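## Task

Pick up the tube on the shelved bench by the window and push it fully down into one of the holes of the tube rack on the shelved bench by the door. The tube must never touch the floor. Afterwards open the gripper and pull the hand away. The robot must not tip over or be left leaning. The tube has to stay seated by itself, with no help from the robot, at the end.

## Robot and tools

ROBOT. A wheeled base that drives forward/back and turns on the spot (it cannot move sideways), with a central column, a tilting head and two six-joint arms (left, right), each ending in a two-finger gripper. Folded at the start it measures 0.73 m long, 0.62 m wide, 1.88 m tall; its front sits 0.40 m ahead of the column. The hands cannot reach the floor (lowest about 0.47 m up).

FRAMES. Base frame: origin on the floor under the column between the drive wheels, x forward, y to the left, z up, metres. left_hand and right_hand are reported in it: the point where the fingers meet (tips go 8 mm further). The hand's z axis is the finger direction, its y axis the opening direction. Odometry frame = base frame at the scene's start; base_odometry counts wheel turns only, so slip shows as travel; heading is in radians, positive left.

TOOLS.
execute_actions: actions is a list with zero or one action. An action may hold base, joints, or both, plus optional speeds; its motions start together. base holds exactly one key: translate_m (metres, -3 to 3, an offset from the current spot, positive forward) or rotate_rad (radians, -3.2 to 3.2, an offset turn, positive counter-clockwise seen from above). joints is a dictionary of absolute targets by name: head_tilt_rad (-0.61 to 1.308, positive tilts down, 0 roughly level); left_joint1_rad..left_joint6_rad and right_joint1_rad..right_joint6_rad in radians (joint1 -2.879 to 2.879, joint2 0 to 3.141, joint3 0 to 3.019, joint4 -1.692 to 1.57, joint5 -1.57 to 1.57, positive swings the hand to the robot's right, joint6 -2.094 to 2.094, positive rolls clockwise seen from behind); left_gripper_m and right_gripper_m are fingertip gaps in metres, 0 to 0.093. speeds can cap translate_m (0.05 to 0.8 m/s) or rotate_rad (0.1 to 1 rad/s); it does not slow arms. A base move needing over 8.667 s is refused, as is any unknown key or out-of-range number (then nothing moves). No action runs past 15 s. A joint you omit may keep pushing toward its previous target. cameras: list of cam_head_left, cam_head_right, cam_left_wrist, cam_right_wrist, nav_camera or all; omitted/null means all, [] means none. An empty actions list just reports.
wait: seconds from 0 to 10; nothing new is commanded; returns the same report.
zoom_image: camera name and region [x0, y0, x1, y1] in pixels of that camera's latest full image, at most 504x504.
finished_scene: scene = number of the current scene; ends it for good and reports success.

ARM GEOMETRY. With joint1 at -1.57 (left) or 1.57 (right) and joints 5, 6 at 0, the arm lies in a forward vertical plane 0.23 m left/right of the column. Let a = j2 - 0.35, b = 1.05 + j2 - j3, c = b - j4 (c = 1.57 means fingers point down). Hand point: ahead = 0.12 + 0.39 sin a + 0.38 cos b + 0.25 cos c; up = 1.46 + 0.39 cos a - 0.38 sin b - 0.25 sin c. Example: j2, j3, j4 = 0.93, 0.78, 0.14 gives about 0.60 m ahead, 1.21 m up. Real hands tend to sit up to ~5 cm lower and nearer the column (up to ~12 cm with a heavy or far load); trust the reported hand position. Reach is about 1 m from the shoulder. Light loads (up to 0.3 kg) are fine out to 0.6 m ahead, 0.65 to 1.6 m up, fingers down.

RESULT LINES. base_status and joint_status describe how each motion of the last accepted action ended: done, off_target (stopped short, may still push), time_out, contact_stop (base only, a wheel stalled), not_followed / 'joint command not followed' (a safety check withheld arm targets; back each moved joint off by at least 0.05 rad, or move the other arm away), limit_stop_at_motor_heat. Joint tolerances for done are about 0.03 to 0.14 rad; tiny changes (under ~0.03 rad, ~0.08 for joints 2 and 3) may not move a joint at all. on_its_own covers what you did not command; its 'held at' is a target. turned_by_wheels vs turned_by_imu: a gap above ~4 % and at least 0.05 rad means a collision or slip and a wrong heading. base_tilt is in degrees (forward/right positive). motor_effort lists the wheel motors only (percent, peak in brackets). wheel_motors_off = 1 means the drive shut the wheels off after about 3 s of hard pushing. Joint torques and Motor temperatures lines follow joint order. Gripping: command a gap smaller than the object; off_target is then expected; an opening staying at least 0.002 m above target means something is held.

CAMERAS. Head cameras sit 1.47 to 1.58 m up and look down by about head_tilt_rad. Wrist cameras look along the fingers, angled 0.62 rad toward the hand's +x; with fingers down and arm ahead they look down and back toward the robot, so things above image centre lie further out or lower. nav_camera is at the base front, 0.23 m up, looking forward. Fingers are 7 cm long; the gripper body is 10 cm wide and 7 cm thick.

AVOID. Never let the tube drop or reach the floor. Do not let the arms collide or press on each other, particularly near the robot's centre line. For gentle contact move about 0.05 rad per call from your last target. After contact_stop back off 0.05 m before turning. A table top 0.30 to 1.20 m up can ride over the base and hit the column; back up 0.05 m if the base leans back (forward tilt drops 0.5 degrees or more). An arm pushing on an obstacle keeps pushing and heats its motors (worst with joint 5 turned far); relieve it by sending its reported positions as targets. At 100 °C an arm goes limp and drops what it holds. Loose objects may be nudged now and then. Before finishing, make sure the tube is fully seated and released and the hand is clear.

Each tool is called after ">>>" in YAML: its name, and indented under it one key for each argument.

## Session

>>> execute_actions:
  actions:
    - {"joints":{"head_tilt_rad":0.4}}

Scene clock: 0.83 s.
Joint torques (N m, as the arm reports them, + toward a larger angle): left_arm=[-0.54 -8.14 -1.86 -1.73 -0.03 -0.11] | right_arm=[-0.07 -7.85 -1.19 -1.13  0.07 -0.05]
Motor temperatures (°C, as the motors report them): left_arm=[23 23 22 23 24 22] | right_arm=[24 22 21 23 22 23]
base_odometry: x=+0.000 y=+0.000 heading=+0.000 (m, m, rad; odometry frame)
turned_by_wheels: +0.000 (rad since the last result)
turned_by_imu: +0.000 (rad since the last result)
base_tilt: forward=+0.6 right=-0.2 (deg)
base_status: not commanded
joint_positions: head_tilt_rad=+0.419 left_joint1_rad=-1.584 left_joint2_rad=+0.908 left_joint3_rad=+0.414 left_joint4_rad=-0.974 left_joint5_rad=+0.013 left_joint6_rad=-0.040 left_gripper_m=+0.094 right_joint1_rad=+1.583 right_joint2_rad=+0.921 right_joint3_rad=+0.401 right_joint4_rad=-0.987 right_joint5_rad=+0.017 right_joint6_rad=+0.075 right_gripper_m=+0.094
joint_status: all done
wheel_motors_off: 0
motor_effort: left_wheel=+3(4) right_wheel=+0(0) (%)
left_hand: x=+0.1409 y=+0.2196 z=+1.2562 quat_wxyz=(+0.455, +0.015, -0.890, +0.000) (m; base frame)
right_hand: x=+0.1301 y=-0.2260 z=+1.2610 quat_wxyz=(+0.471, -0.024, -0.881, +0.022) (m; base frame)
pictures: cam_head_left, cam_head_right, cam_left_wrist, cam_right_wrist, nav_camera
camera_calibration (this result's frames):
cam_head_left: T_world_to_cam=[[0.0711821, -0.9974, -0.0112715, 0.067386], [-0.400957, -0.0182648, -0.915915, 1.42731], [0.913327, 0.0697162, -0.401215, 0.500502], [0, 0, 0, 1]] pos_world=[0.110372, 0.0583871, 1.50886]
cam_head_right: T_world_to_cam=[[0.0779219, -0.996908, -0.0101598, -0.0542964], [-0.390845, -0.0211717, -0.920213, 1.42773], [0.917152, 0.0756756, -0.391286, 0.487013], [0, 0, 0, 1]] pos_world=[0.115588, -0.060756, 1.50383]
cam_left_wrist: T_world_to_cam=[[0.032324, -0.999338, -0.0166698, 0.235184], [0.00967159, -0.016365, 0.999819, -1.24727], [-0.999431, -0.0324794, 0.00913621, 0.264257], [0, 0, 0, 1]] pos_world=[0.268568, 0.2232, 1.24855]
cam_right_wrist: T_world_to_cam=[[-0.0279384, -0.997538, 0.0643264, -0.3041], [0.0244227, 0.0636512, 0.997673, -1.23576], [-0.999311, 0.0294444, 0.0225842, 0.226834], [0, 0, 0, 1]] pos_world=[0.248362, -0.231373, 1.24732]
Images, in order (width x height): cam_head_left 896x504, cam_head_right 896x504, cam_left_wrist 616x616, cam_right_wrist 616x616, nav_camera 896x504.

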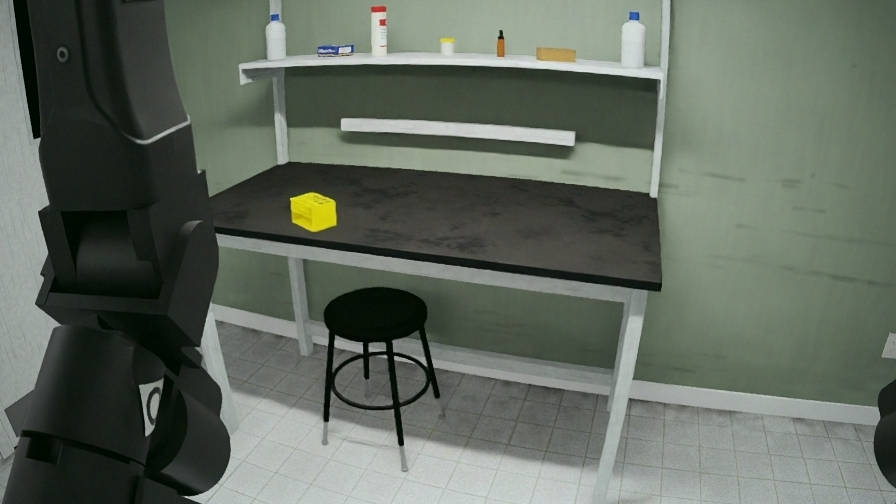

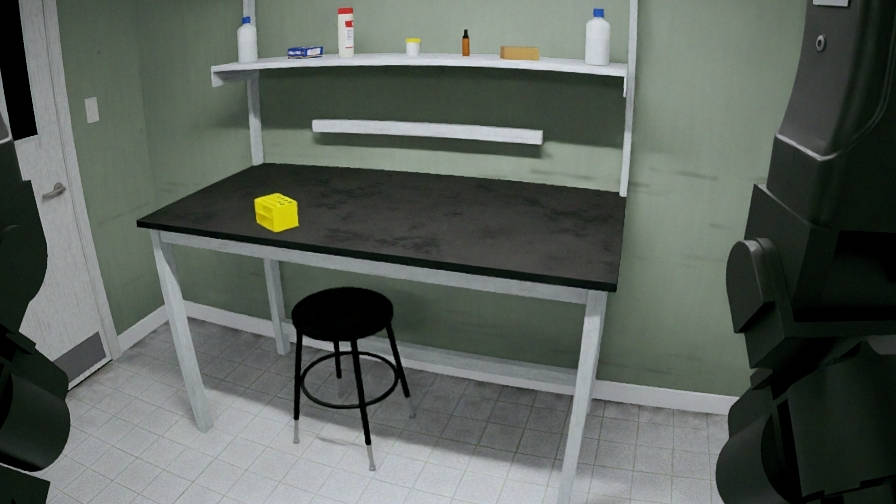

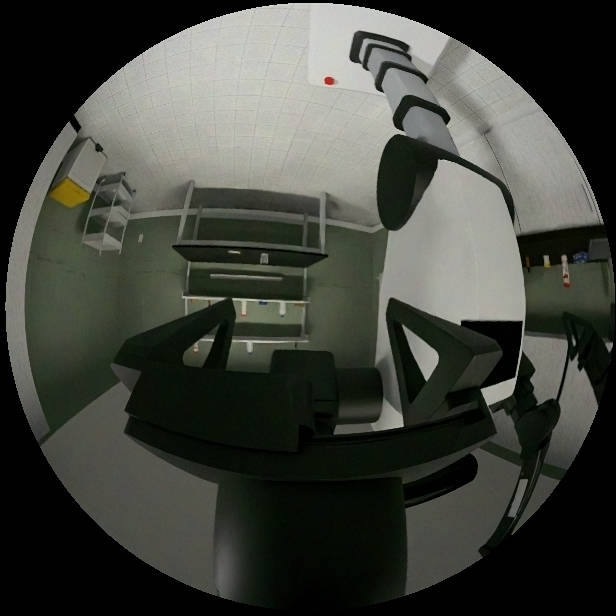

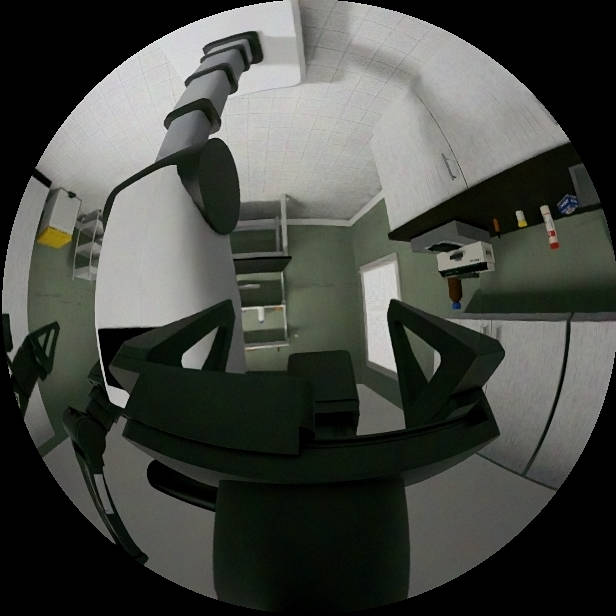

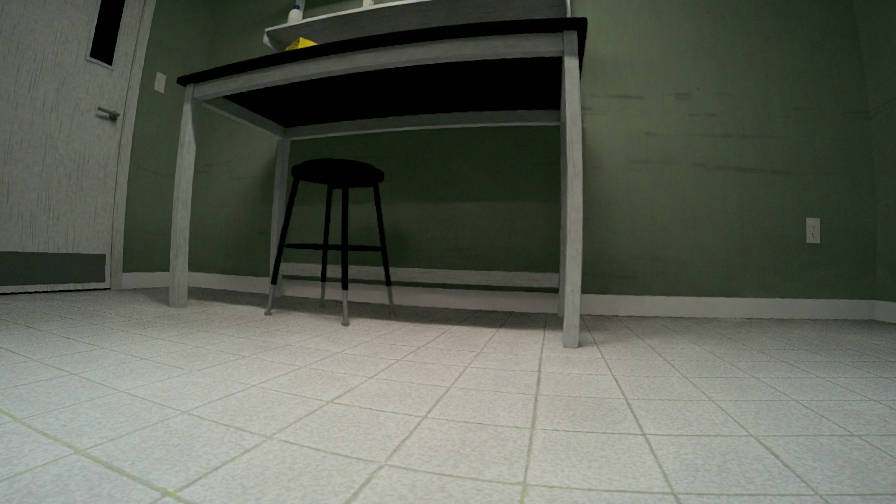

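>>> execute_actions:
  actions:
    - {"base":{"rotate_rad":2.52}}
  cameras: []

>>> execute_actions:
  actions:
    - {"base":{"translate_m":0.9},"joints":{"head_tilt_rad":0.7}}
  cameras: ["cam_head_left","cam_head_right"]

Scene clock: 8.77 s.
Joint torques (N m, as the arm reports them, + toward a larger angle): left_arm=[-0.6  -8.06 -1.84 -1.79 -0.02 -0.11] | right_arm=[-0.06 -7.89 -1.17 -1.13  0.07 -0.05]
Motor temperatures (°C, as the motors report them): left_arm=[23 24 22 23 24 22] | right_arm=[24 23 21 23 22 23]
base_odometry: x=+0.000 y=+0.000 heading=+2.519 (m, m, rad; odometry frame)
turned_by_wheels: +2.519 (rad since the last result)
turned_by_imu: +2.515 (rad since the last result)
base_tilt: forward=+0.7 right=-0.2 (deg)
base_status: done
joint_positions: head_tilt_rad=+0.419 left_joint1_rad=-1.584 left_joint2_rad=+0.908 left_joint3_rad=+0.414 left_joint4_rad=-0.974 left_joint5_rad=+0.013 left_joint6_rad=-0.040 left_gripper_m=+0.094 right_joint1_rad=+1.583 right_joint2_rad=+0.921 right_joint3_rad=+0.401 right_joint4_rad=-0.987 right_joint5_rad=+0.017 right_joint6_rad=+0.075 right_gripper_m=+0.094
joint_status: not commanded
wheel_motors_off: 0
motor_effort: left_wheel=-4(49) right_wheel=+5(34) (%)
left_hand: x=+0.1409 y=+0.2196 z=+1.2562 quat_wxyz=(+0.455, +0.015, -0.890, +0.000) (m; base frame)
right_hand: x=+0.1301 y=-0.2260 z=+1.2610 quat_wxyz=(+0.471, -0.024, -0.881, +0.022) (m; base frame)
pictures: none
No camera images: the call's "cameras" was empty. Leave "cameras" out to get every camera's image.

Scene clock: 11.73 s.
Joint torques (N m, as the arm reports them, + toward a larger angle): left_arm=[-0.57 -8.2  -1.97 -1.73 -0.03 -0.1 ] | right_arm=[-0.05 -8.02 -1.3  -1.12  0.07 -0.05]
Motor temperatures (°C, as the motors report them): left_arm=[23 24 22 23 24 22] | right_arm=[24 23 21 23 22 23]
base_odometry: x=-0.731 y=+0.525 heading=+2.519 (m, m, rad; odometry frame)
turned_by_wheels: +0.000 (rad since the last result)
turned_by_imu: +0.002 (rad since the last result)
base_tilt: forward=+0.6 right=-0.2 (deg)
base_status: done
joint_positions: head_tilt_rad=+0.703 left_joint1_rad=-1.584 left_joint2_rad=+0.908 left_joint3_rad=+0.416 left_joint4_rad=-0.974 left_joint5_rad=+0.013 left_joint6_rad=-0.040 left_gripper_m=+0.094 right_joint1_rad=+1.583 right_joint2_rad=+0.921 right_joint3_rad=+0.404 right_joint4_rad=-0.987 right_joint5_rad=+0.017 right_joint6_rad=+0.075 right_gripper_m=+0.094
joint_status: all done
wheel_motors_off: 0
motor_effort: left_wheel=+0(57) right_wheel=+0(59) (%)
left_hand: x=+0.1419 y=+0.2196 z=+1.2558 quat_wxyz=(+0.454, +0.015, -0.891, +0.000) (m; base frame)
right_hand: x=+0.1314 y=-0.2260 z=+1.2605 quat_wxyz=(+0.470, -0.024, -0.882, +0.022) (m; base frame)
pictures: cam_head_left, cam_head_right
camera_calibration (this result's frames):
cam_head_left: T_world_to_cam=[[0.0651615, -0.9974, -0.0307883, 0.0977429], [-0.641807, -0.0182648, -0.766649, 1.20948], [0.764093, 0.0697162, -0.641328, 0.877738], [0, 0, 0, 1]] pos_world=[0.0992119, 0.0583871, 1.49318]
cam_head_right: T_world_to_cam=[[0.0719425, -0.996908, -0.031612, -0.020961], [-0.633306, -0.0211717, -0.773612, 1.21409], [0.77055, 0.0756756, -0.632871, 0.866384], [0, 0, 0, 1]] pos_world=[0.102807, -0.060756, 1.48688]
Images, in order (width x height): cam_head_left 896x504, cam_head_right 896x504.

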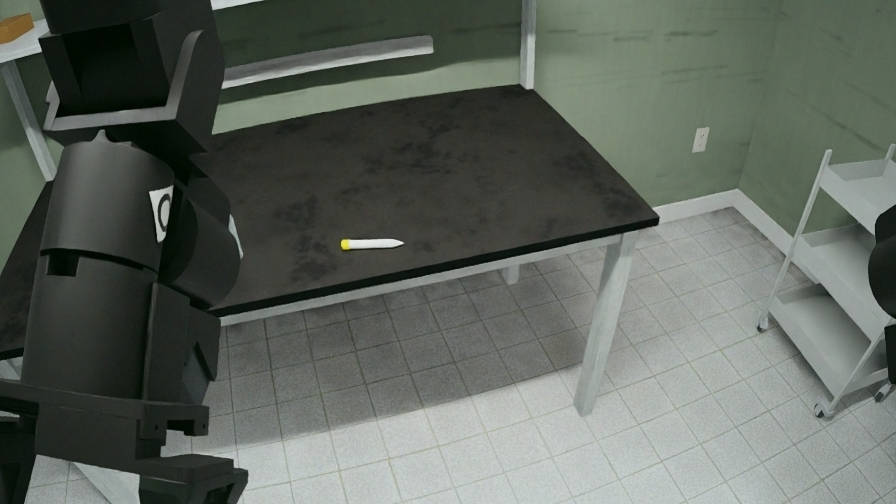

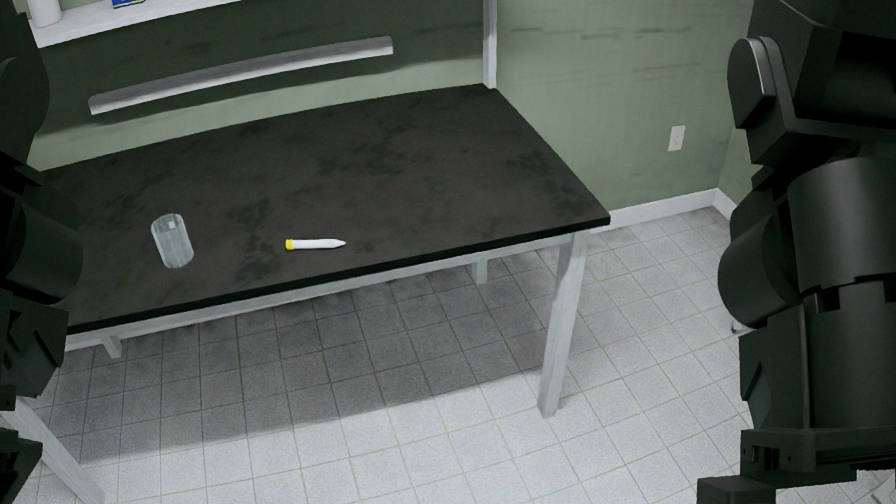

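>>> execute_actions:
  actions:
    - {"base":{"rotate_rad":0.1},"joints":{"left_joint1_rad":-1.593,"left_joint2_rad":1.8,"left_joint3_rad":1.6,"left_joint4_rad":-0.3,"left_joint5_rad":0,"left_joint6_rad":-1.57,"left_gripper_m":0.07}}
  cameras: []

>>> execute_actions:
  actions:
    - {"base":{"translate_m":0.39},"joints":{"left_joint2_rad":1.92,"left_joint3_rad":1.67,"left_joint4_rad":-0.27}}
  cameras: ["cam_head_left","cam_left_wrist"]

Scene clock: 24.17 s.
Joint torques (N m, as the arm reports them, + toward a larger angle): left_arm=[ -1.17 -22.66   3.17   0.45  -0.19  -0.17] | right_arm=[-0.12 -7.85 -1.34 -1.12  0.07 -0.05]
Motor temperatures (°C, as the motors report them): left_arm=[23 24 22 23 24 22] | right_arm=[24 23 21 23 22 23]
base_odometry: x=-0.732 y=+0.525 heading=+2.617 (m, m, rad; odometry frame)
turned_by_wheels: +0.098 (rad since the last result)
turned_by_imu: +0.098 (rad since the last result)
base_tilt: forward=+0.6 right=-0.1 (deg)
base_status: done
joint_positions: head_tilt_rad=+0.703 left_joint1_rad=-1.588 left_joint2_rad=+1.800 left_joint3_rad=+1.595 left_joint4_rad=-0.306 left_joint5_rad=+0.002 left_joint6_rad=-1.564 left_gripper_m=+0.070 right_joint1_rad=+1.583 right_joint2_rad=+0.921 right_joint3_rad=+0.404 right_joint4_rad=-0.987 right_joint5_rad=+0.017 right_joint6_rad=+0.075 right_gripper_m=+0.094
joint_status: all done
wheel_motors_off: 0
motor_effort: left_wheel=-2(46) right_wheel=+2(47) (%)
left_hand: x=+0.6283 y=+0.2109 z=+0.8924 quat_wxyz=(+0.002, +0.702, -0.713, +0.010) (m; base frame)
right_hand: x=+0.1314 y=-0.2260 z=+1.2605 quat_wxyz=(+0.470, -0.024, -0.882, +0.022) (m; base frame)
pictures: none
No camera images: the call's "cameras" was empty. Leave "cameras" out to get every camera's image.

Scene clock: 26.27 s.
Joint torques (N m, as the arm reports them, + toward a larger angle): left_arm=[ -1.09 -22.3    2.57   0.27  -0.19  -0.17] | right_arm=[-0.04 -8.14 -1.39 -1.1   0.07 -0.05]
Motor temperatures (°C, as the motors report them): left_arm=[23 24 22 23 24 22] | right_arm=[24 23 21 23 22 23]
base_odometry: x=-1.069 y=+0.720 heading=+2.618 (m, m, rad; odometry frame)
turned_by_wheels: +0.001 (rad since the last result)
turned_by_imu: +0.002 (rad since the last result)
base_tilt: forward=+0.6 right=-0.3 (deg)
base_status: done
joint_positions: head_tilt_rad=+0.703 left_joint1_rad=-1.590 left_joint2_rad=+1.923 left_joint3_rad=+1.666 left_joint4_rad=-0.277 left_joint5_rad=+0.002 left_joint6_rad=-1.565 left_gripper_m=+0.070 right_joint1_rad=+1.583 right_joint2_rad=+0.921 right_joint3_rad=+0.404 right_joint4_rad=-0.987 right_joint5_rad=+0.017 right_joint6_rad=+0.075 right_gripper_m=+0.094
joint_status: all done
wheel_motors_off: 0
motor_effort: left_wheel=+0(64) right_wheel=+0(41) (%)
left_hand: x=+0.6063 y=+0.2091 z=+0.8395 quat_wxyz=(+0.010, +0.701, -0.713, +0.003) (m; base frame)
right_hand: x=+0.1314 y=-0.2260 z=+1.2605 quat_wxyz=(+0.470, -0.024, -0.882, +0.022) (m; base frame)
pictures: cam_head_left, cam_left_wrist
camera_calibration (this result's frames):
cam_head_left: T_world_to_cam=[[0.0651555, -0.9974, -0.0308011, 0.0977629], [-0.641957, -0.0182648, -0.766523, 1.2093], [0.763967, 0.0697162, -0.641477, 0.877975], [0, 0, 0, 1]] pos_world=[0.0992027, 0.0583871, 1.49317]
cam_left_wrist: T_world_to_cam=[[0.999908, -0.0100842, -0.00911211, -0.597097], [-0.00246527, -0.793887, 0.60806, -0.336548], [-0.0133658, -0.607981, -0.793839, 0.929462], [0, 0, 0, 1]] pos_world=[0.608635, 0.291893, 0.937044]
Images, in order (width x height): cam_head_left 896x504, cam_left_wrist 616x616.

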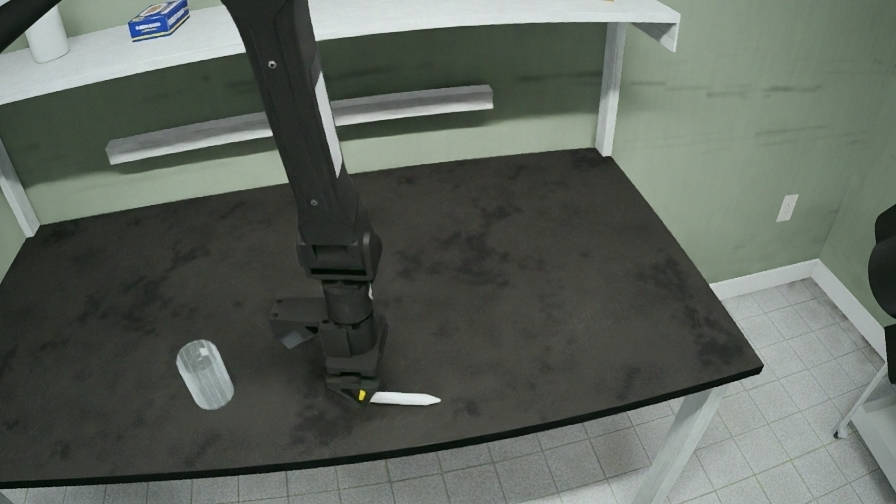

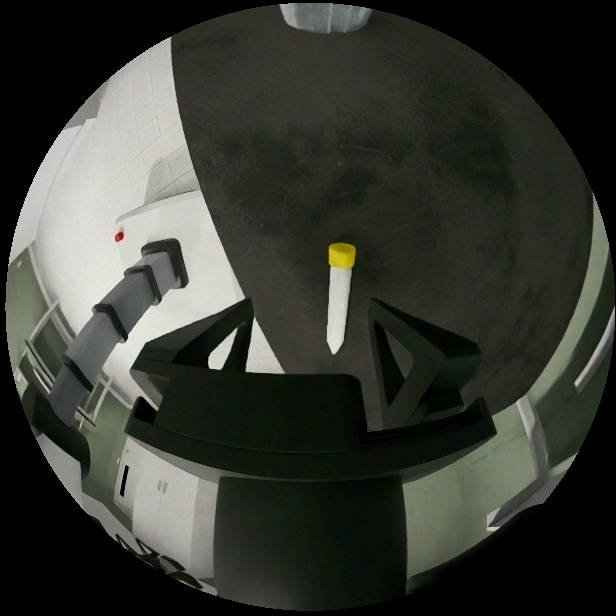

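>>> execute_actions:
  actions:
    - {"base":{"translate_m":0.013},"joints":{"left_joint2_rad":2.12,"left_joint3_rad":1.89,"left_joint4_rad":-0.29}}
  cameras: ["cam_left_wrist"]

>>> execute_actions:
  actions:
    - {"joints":{"left_gripper_m":0.0}}
  cameras: []

>>> execute_actions:
  actions:
    - {"joints":{"left_joint2_rad":1.5,"left_joint3_rad":1.25,"left_joint6_rad":0}}
  cameras: ["cam_head_left","cam_left_wrist"]

Scene clock: 32.20 s.
Joint torques (N m, as the arm reports them, + toward a larger angle): left_arm=[ -1.04 -20.46   3.38  -0.12  -0.14  -0.16] | right_arm=[-0.1  -7.86 -1.29 -1.12  0.06 -0.05]
Motor temperatures (°C, as the motors report them): left_arm=[23 26 22 23 24 22] | right_arm=[24 23 21 23 22 23]
base_odometry: x=-1.081 y=+0.727 heading=+2.618 (m, m, rad; odometry frame)
turned_by_wheels: +0.000 (rad since the last result)
turned_by_imu: +0.001 (rad since the last result)
base_tilt: forward=+0.6 right=-0.2 (deg)
base_status: done
joint_positions: head_tilt_rad=+0.704 left_joint1_rad=-1.590 left_joint2_rad=+2.100 left_joint3_rad=+1.881 left_joint4_rad=-0.286 left_joint5_rad=+0.002 left_joint6_rad=-1.565 left_gripper_m=+0.070 right_joint1_rad=+1.583 right_joint2_rad=+0.921 right_joint3_rad=+0.403 right_joint4_rad=-0.987 right_joint5_rad=+0.017 right_joint6_rad=+0.075 right_gripper_m=+0.094
joint_status: all done
wheel_motors_off: 0
motor_effort: left_wheel=+0(33) right_wheel=+2(32) (%)
left_hand: x=+0.6210 y=+0.2081 z=+0.7760 quat_wxyz=(+0.000, +0.702, -0.713, +0.013) (m; base frame)
right_hand: x=+0.1308 y=-0.2260 z=+1.2607 quat_wxyz=(+0.471, -0.024, -0.882, +0.022) (m; base frame)
pictures: cam_left_wrist
camera_calibration (this result's frames):
cam_left_wrist: T_world_to_cam=[[0.999749, -0.00960389, 0.0202557, -0.635223], [-0.0199345, -0.794188, 0.607345, -0.287217], [0.010254, -0.607596, -0.79418, 0.864067], [0, 0, 0, 1]] pos_world=[0.620478, 0.290799, 0.873532]
Images, in order (width x height): cam_left_wrist 616x616.

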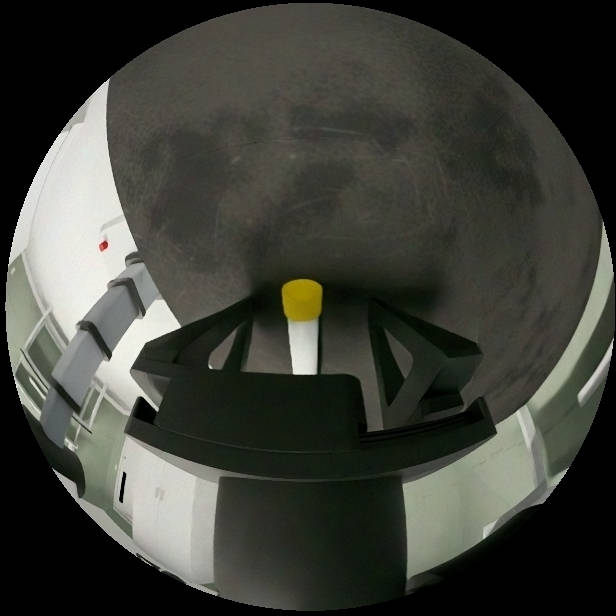

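Scene clock: 32.87 s.
Joint torques (N m, as the arm reports them, + toward a larger angle): left_arm=[ -1.12 -20.52   3.4    0.03  -0.16  -0.17] | right_arm=[-0.07 -7.87 -1.27 -1.13  0.06 -0.05]
Motor temperatures (°C, as the motors report them): left_arm=[23 26 22 23 24 22] | right_arm=[24 23 21 23 22 23]
base_odometry: x=-1.081 y=+0.727 heading=+2.618 (m, m, rad; odometry frame)
turned_by_wheels: +0.000 (rad since the last result)
turned_by_imu: +0.000 (rad since the last result)
base_tilt: forward=+0.7 right=-0.2 (deg)
base_status: not commanded
joint_positions: head_tilt_rad=+0.704 left_joint1_rad=-1.590 left_joint2_rad=+2.100 left_joint3_rad=+1.881 left_joint4_rad=-0.289 left_joint5_rad=+0.002 left_joint6_rad=-1.565 left_gripper_m=+0.018 right_joint1_rad=+1.583 right_joint2_rad=+0.921 right_joint3_rad=+0.403 right_joint4_rad=-0.987 right_joint5_rad=+0.017 right_joint6_rad=+0.075 right_gripper_m=+0.094
joint_status: left_gripper_m off_target (ended at +0.018, target +0.000)
wheel_motors_off: 0
motor_effort: left_wheel=+0(0) right_wheel=+0(0) (%)
left_hand: x=+0.6204 y=+0.2081 z=+0.7760 quat_wxyz=(+0.001, +0.702, -0.713, +0.012) (m; base frame)
right_hand: x=+0.1308 y=-0.2260 z=+1.2607 quat_wxyz=(+0.471, -0.024, -0.882, +0.022) (m; base frame)
pictures: none
No camera images: the call's "cameras" was empty. Leave "cameras" out to get every camera's image.

Scene clock: 34.60 s.
Joint torques (N m, as the arm reports them, + toward a larger angle): left_arm=[ -1.03 -20.22   1.97   0.01  -0.07  -0.05] | right_arm=[-0.08 -7.89 -1.25 -1.12  0.07 -0.05]
Motor temperatures (°C, as the motors report them): left_arm=[23 26 22 23 24 22] | right_arm=[24 23 21 23 22 23]
base_odometry: x=-1.081 y=+0.727 heading=+2.618 (m, m, rad; odometry frame)
turned_by_wheels: +0.000 (rad since the last result)
turned_by_imu: +0.001 (rad since the last result)
base_tilt: forward=+0.6 right=-0.2 (deg)
base_status: not commanded
joint_positions: head_tilt_rad=+0.704 left_joint1_rad=-1.590 left_joint2_rad=+1.497 left_joint3_rad=+1.253 left_joint4_rad=-0.289 left_joint5_rad=+0.002 left_joint6_rad=-0.006 left_gripper_m=+0.018 right_joint1_rad=+1.583 right_joint2_rad=+0.921 right_joint3_rad=+0.403 right_joint4_rad=-0.987 right_joint5_rad=+0.017 right_joint6_rad=+0.075 right_gripper_m=+0.094
joint_status: all done
wheel_motors_off: 0
motor_effort: left_wheel=+0(0) right_wheel=+0(0) (%)
left_hand: x=+0.5781 y=+0.2121 z=+1.0000 quat_wxyz=(+0.005, -0.002, -1.000, +0.009) (m; base frame)
right_hand: x=+0.1308 y=-0.2260 z=+1.2607 quat_wxyz=(+0.471, -0.024, -0.882, +0.022) (m; base frame)
pictures: cam_head_left, cam_left_wrist
camera_calibration (this result's frames):
cam_head_left: T_world_to_cam=[[0.065153, -0.9974, -0.0308063, 0.097771], [-0.642018, -0.0182648, -0.766472, 1.20922], [0.763916, 0.0697162, -0.641539, 0.878072], [0, 0, 0, 1]] pos_world=[0.099199, 0.0583871, 1.49316]
cam_left_wrist: T_world_to_cam=[[0.00256081, -0.999806, 0.019507, 0.190466], [-0.799386, 0.00967344, 0.600739, -0.134165], [-0.600812, -0.017132, -0.799207, 1.27793], [0, 0, 0, 1]] pos_world=[0.660059, 0.213621, 1.09822]
Images, in order (width x height): cam_head_left 896x504, cam_left_wrist 616x616.

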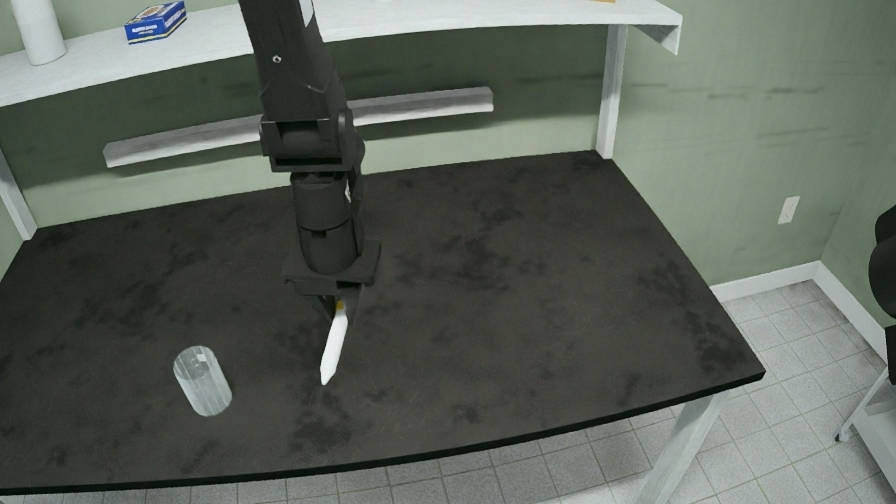

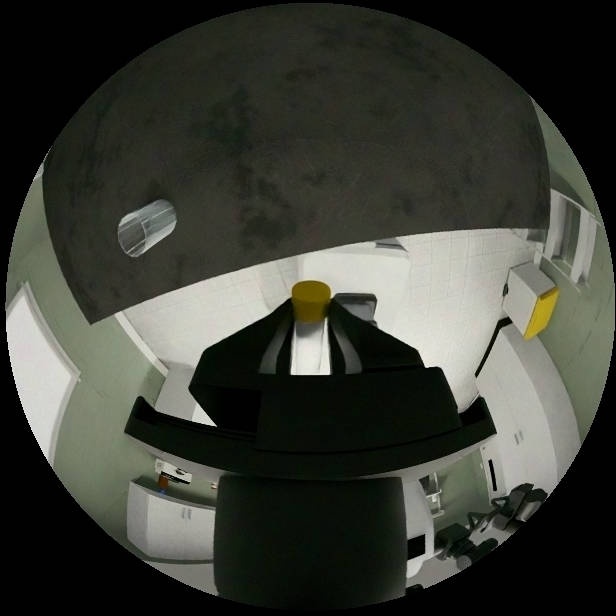

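>>> execute_actions:
  actions:
    - {"base":{"translate_m":-0.25}}
  cameras: []

>>> execute_actions:
  actions:
    - {"base":{"rotate_rad":-2.653}}
  cameras: []

>>> execute_actions:
  actions:
    - {"base":{"translate_m":1.8},"joints":{"left_joint2_rad":1.8,"left_joint3_rad":1.4,"left_joint4_rad":1.46,"left_joint5_rad":1.0}}
  cameras: ["cam_head_left","cam_head_right","nav_camera"]

>>> zoom_image:
  camera: "cam_head_right"
  region: [280,140,520,320]

>>> zoom_image:
  camera: "cam_head_left"
  region: [360,140,600,320]

Scene clock: 45.77 s.
Joint torques (N m, as the arm reports them, + toward a larger angle): left_arm=[ -0.97 -20.39   2.28   0.08  -0.07  -0.04] | right_arm=[-0.05 -7.71 -0.82 -1.17  0.07 -0.05]
Motor temperatures (°C, as the motors report them): left_arm=[23 27 22 23 24 22] | right_arm=[24 23 21 23 22 23]
base_odometry: x=-0.864 y=+0.602 heading=+2.617 (m, m, rad; odometry frame)
turned_by_wheels: +0.000 (rad since the last result)
turned_by_imu: +0.001 (rad since the last result)
base_tilt: forward=+0.6 right=-0.2 (deg)
base_status: done
joint_positions: head_tilt_rad=+0.704 left_joint1_rad=-1.591 left_joint2_rad=+1.498 left_joint3_rad=+1.250 left_joint4_rad=-0.289 left_joint5_rad=+0.002 left_joint6_rad=-0.006 left_gripper_m=+0.018 right_joint1_rad=+1.583 right_joint2_rad=+0.921 right_joint3_rad=+0.398 right_joint4_rad=-0.987 right_joint5_rad=+0.017 right_joint6_rad=+0.075 right_gripper_m=+0.094
joint_status: not commanded
wheel_motors_off: 0
motor_effort: left_wheel=-3(33) right_wheel=-2(45) (%)
left_hand: x=+0.5761 y=+0.2111 z=+0.9994 quat_wxyz=(+0.006, -0.002, -1.000, +0.010) (m; base frame)
right_hand: x=+0.1285 y=-0.2260 z=+1.2616 quat_wxyz=(+0.473, -0.024, -0.881, +0.022) (m; base frame)
pictures: none
No camera images: the call's "cameras" was empty. Leave "cameras" out to get every camera's image.

Scene clock: 49.97 s.
Joint torques (N m, as the arm reports them, + toward a larger angle): left_arm=[ -0.79 -20.44   2.28   0.04  -0.06  -0.04] | right_arm=[-0.05 -7.87 -1.14 -1.12  0.06 -0.05]
Motor temperatures (°C, as the motors report them): left_arm=[23 27 22 23 24 22] | right_arm=[24 23 21 23 22 23]
base_odometry: x=-0.864 y=+0.602 heading=-0.035 (m, m, rad; odometry frame)
turned_by_wheels: -2.652 (rad since the last result)
turned_by_imu: -2.643 (rad since the last result)
base_tilt: forward=+0.7 right=-0.3 (deg)
base_status: done
joint_positions: head_tilt_rad=+0.704 left_joint1_rad=-1.594 left_joint2_rad=+1.498 left_joint3_rad=+1.250 left_joint4_rad=-0.289 left_joint5_rad=+0.002 left_joint6_rad=-0.006 left_gripper_m=+0.018 right_joint1_rad=+1.583 right_joint2_rad=+0.921 right_joint3_rad=+0.401 right_joint4_rad=-0.987 right_joint5_rad=+0.017 right_joint6_rad=+0.075 right_gripper_m=+0.094
joint_status: not commanded
wheel_motors_off: 0
motor_effort: left_wheel=+5(39) right_wheel=-5(54) (%)
left_hand: x=+0.5761 y=+0.2092 z=+0.9994 quat_wxyz=(+0.006, -0.003, -1.000, +0.011) (m; base frame)
right_hand: x=+0.1299 y=-0.2260 z=+1.2611 quat_wxyz=(+0.472, -0.024, -0.881, +0.022) (m; base frame)
pictures: none
No camera images: the call's "cameras" was empty. Leave "cameras" out to get every camera's image.

Scene clock: 54.13 s.
Joint torques (N m, as the arm reports them, + toward a larger angle): left_arm=[ -1.33 -22.51   3.11   2.26   0.06  -0.04] | right_arm=[-0.08 -7.89 -1.21 -1.13  0.07 -0.05]
Motor temperatures (°C, as the motors report them): left_arm=[23 27 22 23 24 22] | right_arm=[24 23 21 23 22 23]
base_odometry: x=+0.935 y=+0.538 heading=-0.036 (m, m, rad; odometry frame)
turned_by_wheels: -0.001 (rad since the last result)
turned_by_imu: +0.002 (rad since the last result)
base_tilt: forward=+0.6 right=-0.3 (deg)
base_status: done
joint_positions: head_tilt_rad=+0.704 left_joint1_rad=-1.594 left_joint2_rad=+1.803 left_joint3_rad=+1.388 left_joint4_rad=+1.444 left_joint5_rad=+0.998 left_joint6_rad=-0.006 left_gripper_m=+0.018 right_joint1_rad=+1.583 right_joint2_rad=+0.921 right_joint3_rad=+0.402 right_joint4_rad=-0.987 right_joint5_rad=+0.017 right_joint6_rad=+0.075 right_gripper_m=+0.094
joint_status: all done
wheel_motors_off: 0
motor_effort: left_wheel=-1(58) right_wheel=+0(58) (%)
left_hand: x=+0.7129 y=+0.0658 z=+1.1199 quat_wxyz=(-0.615, -0.331, -0.622, +0.353) (m; base frame)
right_hand: x=+0.1306 y=-0.2260 z=+1.2608 quat_wxyz=(+0.471, -0.024, -0.882, +0.022) (m; base frame)
pictures: cam_head_left, cam_head_right, nav_camera
camera_calibration (this result's frames):
cam_head_left: T_world_to_cam=[[0.0651473, -0.9974, -0.0308184, 0.0977899], [-0.642161, -0.0182648, -0.766353, 1.20904], [0.763797, 0.0697162, -0.641681, 0.878296], [0, 0, 0, 1]] pos_world=[0.0991903, 0.0583871, 1.49315]
cam_head_right: T_world_to_cam=[[0.0719279, -0.996908, -0.0316452, -0.0209091], [-0.633663, -0.0211717, -0.773319, 1.21366], [0.770258, 0.0756756, -0.633227, 0.866946], [0, 0, 0, 1]] pos_world=[0.102782, -0.060756, 1.48686]
Images, in order (width x height): cam_head_left 896x504, cam_head_right 896x504, nav_camera 896x504.

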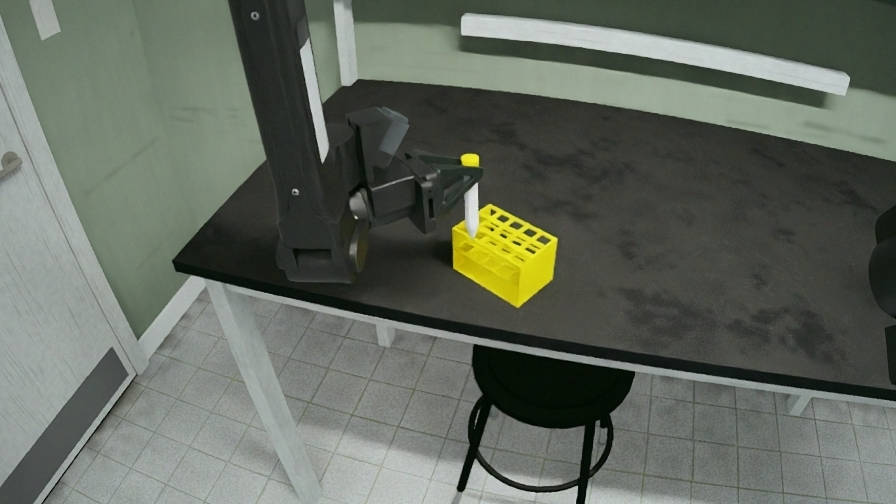

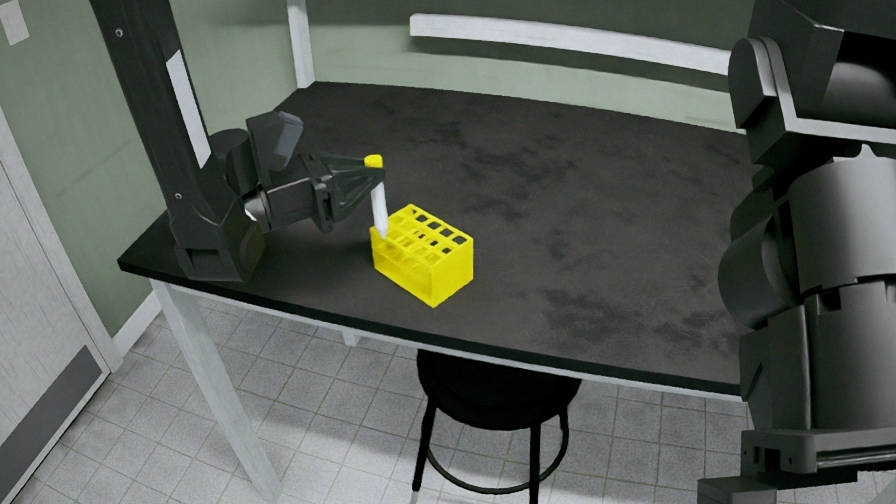

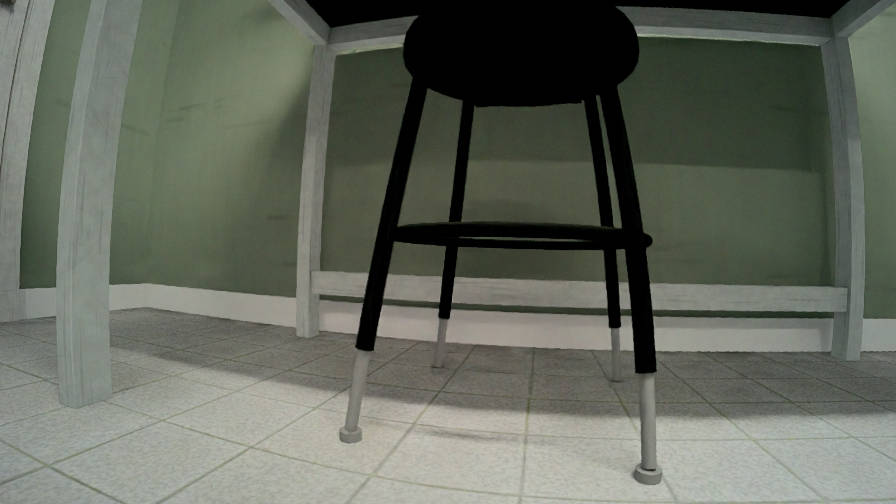

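Region (280, 140, 520, 320) of cam_head_right's 896x504 image, scaled by 2.100, with more detail than that image has; it fills the top 378 rows of this view, and the rest is white.

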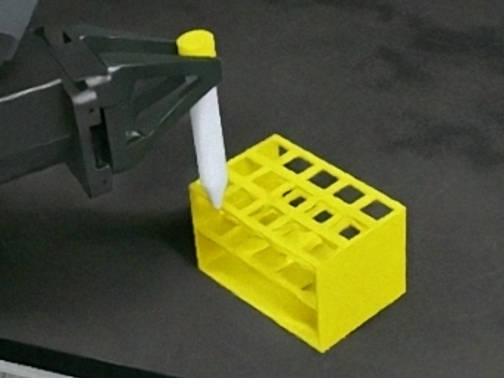

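Region (360, 140, 600, 320) of cam_head_left's 896x504 image, scaled by 2.100, with more detail than that image has; it fills the top 378 rows of this view, and the rest is white.

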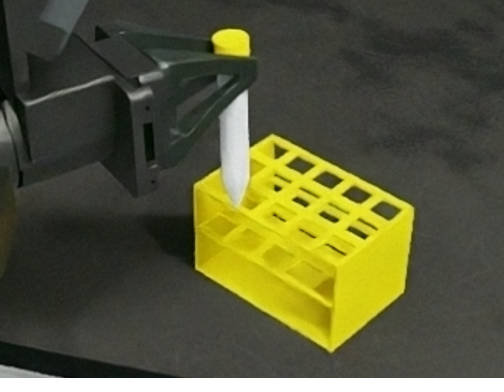

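>>> execute_actions:
  actions:
    - {"base":{"rotate_rad":0.014}}
  cameras: []

>>> execute_actions:
  actions:
    - {"base":{"translate_m":0.055},"joints":{"left_joint2_rad":1.85,"left_joint3_rad":1.45}}
  cameras: ["cam_head_left","cam_head_right"]

>>> zoom_image:
  camera: "cam_head_right"
  region: [320,160,480,320]

>>> zoom_image:
  camera: "cam_head_left"
  region: [400,160,560,320]

Scene clock: 59.93 s.
Joint torques (N m, as the arm reports them, + toward a larger angle): left_arm=[ -1.74 -21.92   3.21   2.25   0.05  -0.05] | right_arm=[-0.07 -7.93 -1.25 -1.11  0.06 -0.05]
Motor temperatures (°C, as the motors report them): left_arm=[23 28 22 23 24 22] | right_arm=[24 23 21 23 22 23]
base_odometry: x=+0.935 y=+0.538 heading=-0.023 (m, m, rad; odometry frame)
turned_by_wheels: +0.012 (rad since the last result)
turned_by_imu: +0.014 (rad since the last result)
base_tilt: forward=+0.5 right=-0.2 (deg)
base_status: done
joint_positions: head_tilt_rad=+0.704 left_joint1_rad=-1.591 left_joint2_rad=+1.803 left_joint3_rad=+1.388 left_joint4_rad=+1.444 left_joint5_rad=+0.998 left_joint6_rad=-0.006 left_gripper_m=+0.018 right_joint1_rad=+1.583 right_joint2_rad=+0.921 right_joint3_rad=+0.402 right_joint4_rad=-0.987 right_joint5_rad=+0.017 right_joint6_rad=+0.075 right_gripper_m=+0.094
joint_status: not commanded
wheel_motors_off: 0
motor_effort: left_wheel=-1(40) right_wheel=+1(41) (%)
left_hand: x=+0.7131 y=+0.0676 z=+1.1194 quat_wxyz=(-0.615, -0.331, -0.623, +0.352) (m; base frame)
right_hand: x=+0.1306 y=-0.2260 z=+1.2608 quat_wxyz=(+0.471, -0.024, -0.882, +0.022) (m; base frame)
pictures: none
No camera images: the call's "cameras" was empty. Leave "cameras" out to get every camera's image.

Scene clock: 61.13 s.
Joint torques (N m, as the arm reports them, + toward a larger angle): left_arm=[ -1.08 -21.41   3.07   2.25   0.02  -0.04] | right_arm=[-0.06 -8.01 -1.35 -1.12  0.06 -0.05]
Motor temperatures (°C, as the motors report them): left_arm=[23 28 22 23 24 22] | right_arm=[24 23 21 23 22 23]
base_odometry: x=+0.990 y=+0.537 heading=-0.022 (m, m, rad; odometry frame)
turned_by_wheels: +0.002 (rad since the last result)
turned_by_imu: +0.002 (rad since the last result)
base_tilt: forward=+0.6 right=-0.2 (deg)
base_status: done
joint_positions: head_tilt_rad=+0.704 left_joint1_rad=-1.592 left_joint2_rad=+1.846 left_joint3_rad=+1.438 left_joint4_rad=+1.444 left_joint5_rad=+0.999 left_joint6_rad=-0.006 left_gripper_m=+0.018 right_joint1_rad=+1.583 right_joint2_rad=+0.921 right_joint3_rad=+0.403 right_joint4_rad=-0.987 right_joint5_rad=+0.017 right_joint6_rad=+0.075 right_gripper_m=+0.094
joint_status: all done
wheel_motors_off: 0
motor_effort: left_wheel=+0(60) right_wheel=-1(51) (%)
left_hand: x=+0.7172 y=+0.0668 z=+1.1048 quat_wxyz=(-0.617, -0.333, -0.620, +0.351) (m; base frame)
right_hand: x=+0.1310 y=-0.2260 z=+1.2606 quat_wxyz=(+0.471, -0.024, -0.882, +0.022) (m; base frame)
pictures: cam_head_left, cam_head_right
camera_calibration (this result's frames):
cam_head_left: T_world_to_cam=[[0.0651473, -0.9974, -0.0308185, 0.0977901], [-0.642161, -0.0182648, -0.766352, 1.20904], [0.763796, 0.0697162, -0.641681, 0.878297], [0, 0, 0, 1]] pos_world=[0.0991902, 0.0583871, 1.49315]
cam_head_right: T_world_to_cam=[[0.0719279, -0.996908, -0.0316453, -0.020909], [-0.633664, -0.0211717, -0.773318, 1.21366], [0.770257, 0.0756756, -0.633228, 0.866947], [0, 0, 0, 1]] pos_world=[0.102782, -0.060756, 1.48686]
Images, in order (width x height): cam_head_left 896x504, cam_head_right 896x504.

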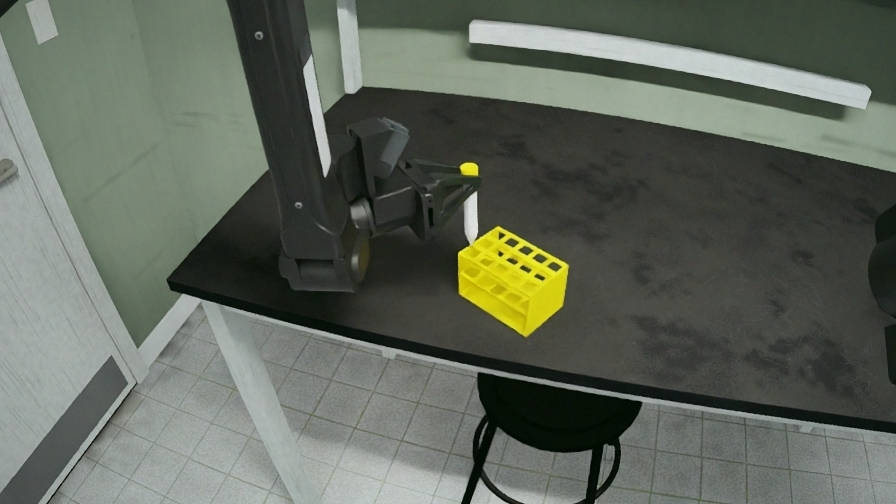

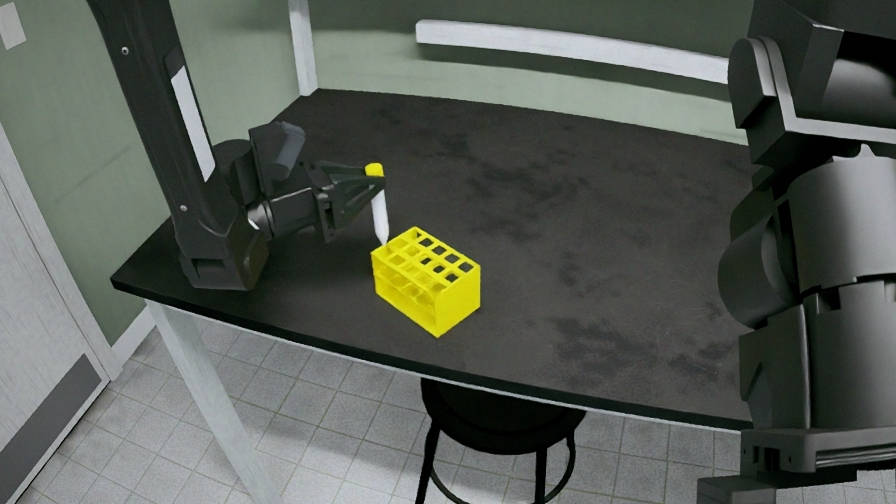

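Region (320, 160, 480, 320) of cam_head_right's 896x504 image, scaled by 3.150, with more detail than that image has.

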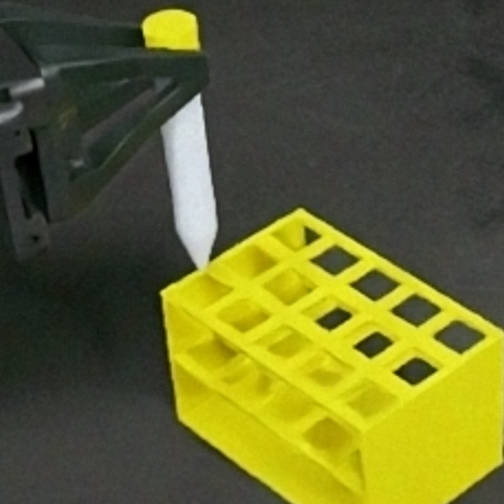

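Region (400, 160, 560, 320) of cam_head_left's 896x504 image, scaled by 3.150, with more detail than that image has.

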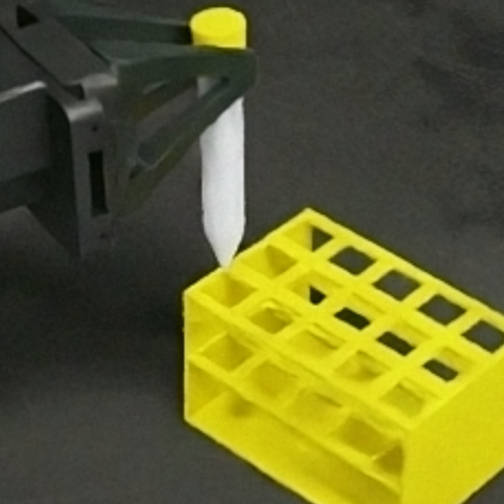

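>>> execute_actions:
  actions:
    - {"base":{"translate_m":-0.005},"joints":{"left_joint2_rad":1.91,"left_joint3_rad":1.51}}
  cameras: ["cam_head_right"]

>>> zoom_image:
  camera: "cam_head_right"
  region: [320,160,480,320]

Scene clock: 64.53 s.
Joint torques (N m, as the arm reports them, + toward a larger angle): left_arm=[ -1.51 -21.42   3.2    2.23   0.01  -0.04] | right_arm=[-0.08 -7.89 -1.03 -1.12  0.07 -0.05]
Motor temperatures (°C, as the motors report them): left_arm=[23 28 22 23 24 22] | right_arm=[24 23 21 23 22 23]
base_odometry: x=+0.985 y=+0.537 heading=-0.022 (m, m, rad; odometry frame)
turned_by_wheels: +0.000 (rad since the last result)
turned_by_imu: +0.001 (rad since the last result)
base_tilt: forward=+0.7 right=-0.2 (deg)
base_status: done
joint_positions: head_tilt_rad=+0.704 left_joint1_rad=-1.592 left_joint2_rad=+1.906 left_joint3_rad=+1.498 left_joint4_rad=+1.445 left_joint5_rad=+0.999 left_joint6_rad=-0.006 left_gripper_m=+0.018 right_joint1_rad=+1.583 right_joint2_rad=+0.921 right_joint3_rad=+0.400 right_joint4_rad=-0.987 right_joint5_rad=+0.017 right_joint6_rad=+0.075 right_gripper_m=+0.094
joint_status: all done
wheel_motors_off: 0
motor_effort: left_wheel=+0(31) right_wheel=-1(36) (%)
left_hand: x=+0.7182 y=+0.0663 z=+1.0819 quat_wxyz=(-0.618, -0.333, -0.620, +0.351) (m; base frame)
right_hand: x=+0.1295 y=-0.2260 z=+1.2612 quat_wxyz=(+0.472, -0.024, -0.881, +0.022) (m; base frame)
pictures: cam_head_right
camera_calibration (this result's frames):
cam_head_right: T_world_to_cam=[[0.0719196, -0.996908, -0.0316641, -0.0208796], [-0.633867, -0.0211717, -0.773153, 1.21341], [0.770091, 0.0756756, -0.633429, 0.867266], [0, 0, 0, 1]] pos_world=[0.102768, -0.060756, 1.48684]
Images, in order (width x height): cam_head_right 896x504.

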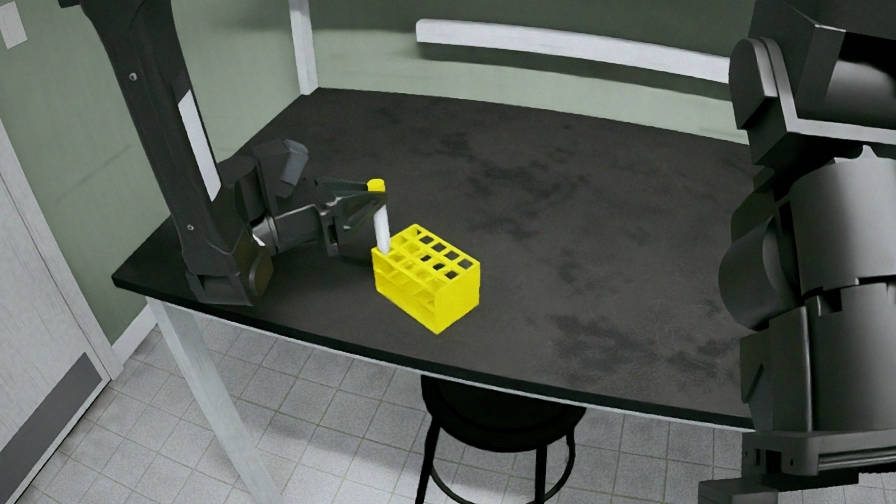

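Region (320, 160, 480, 320) of cam_head_right's 896x504 image, scaled by 3.150, with more detail than that image has.

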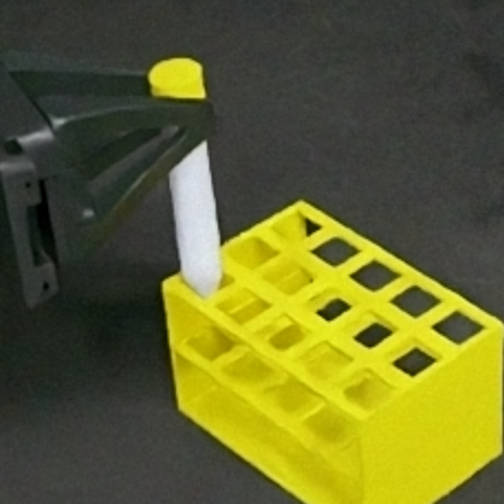

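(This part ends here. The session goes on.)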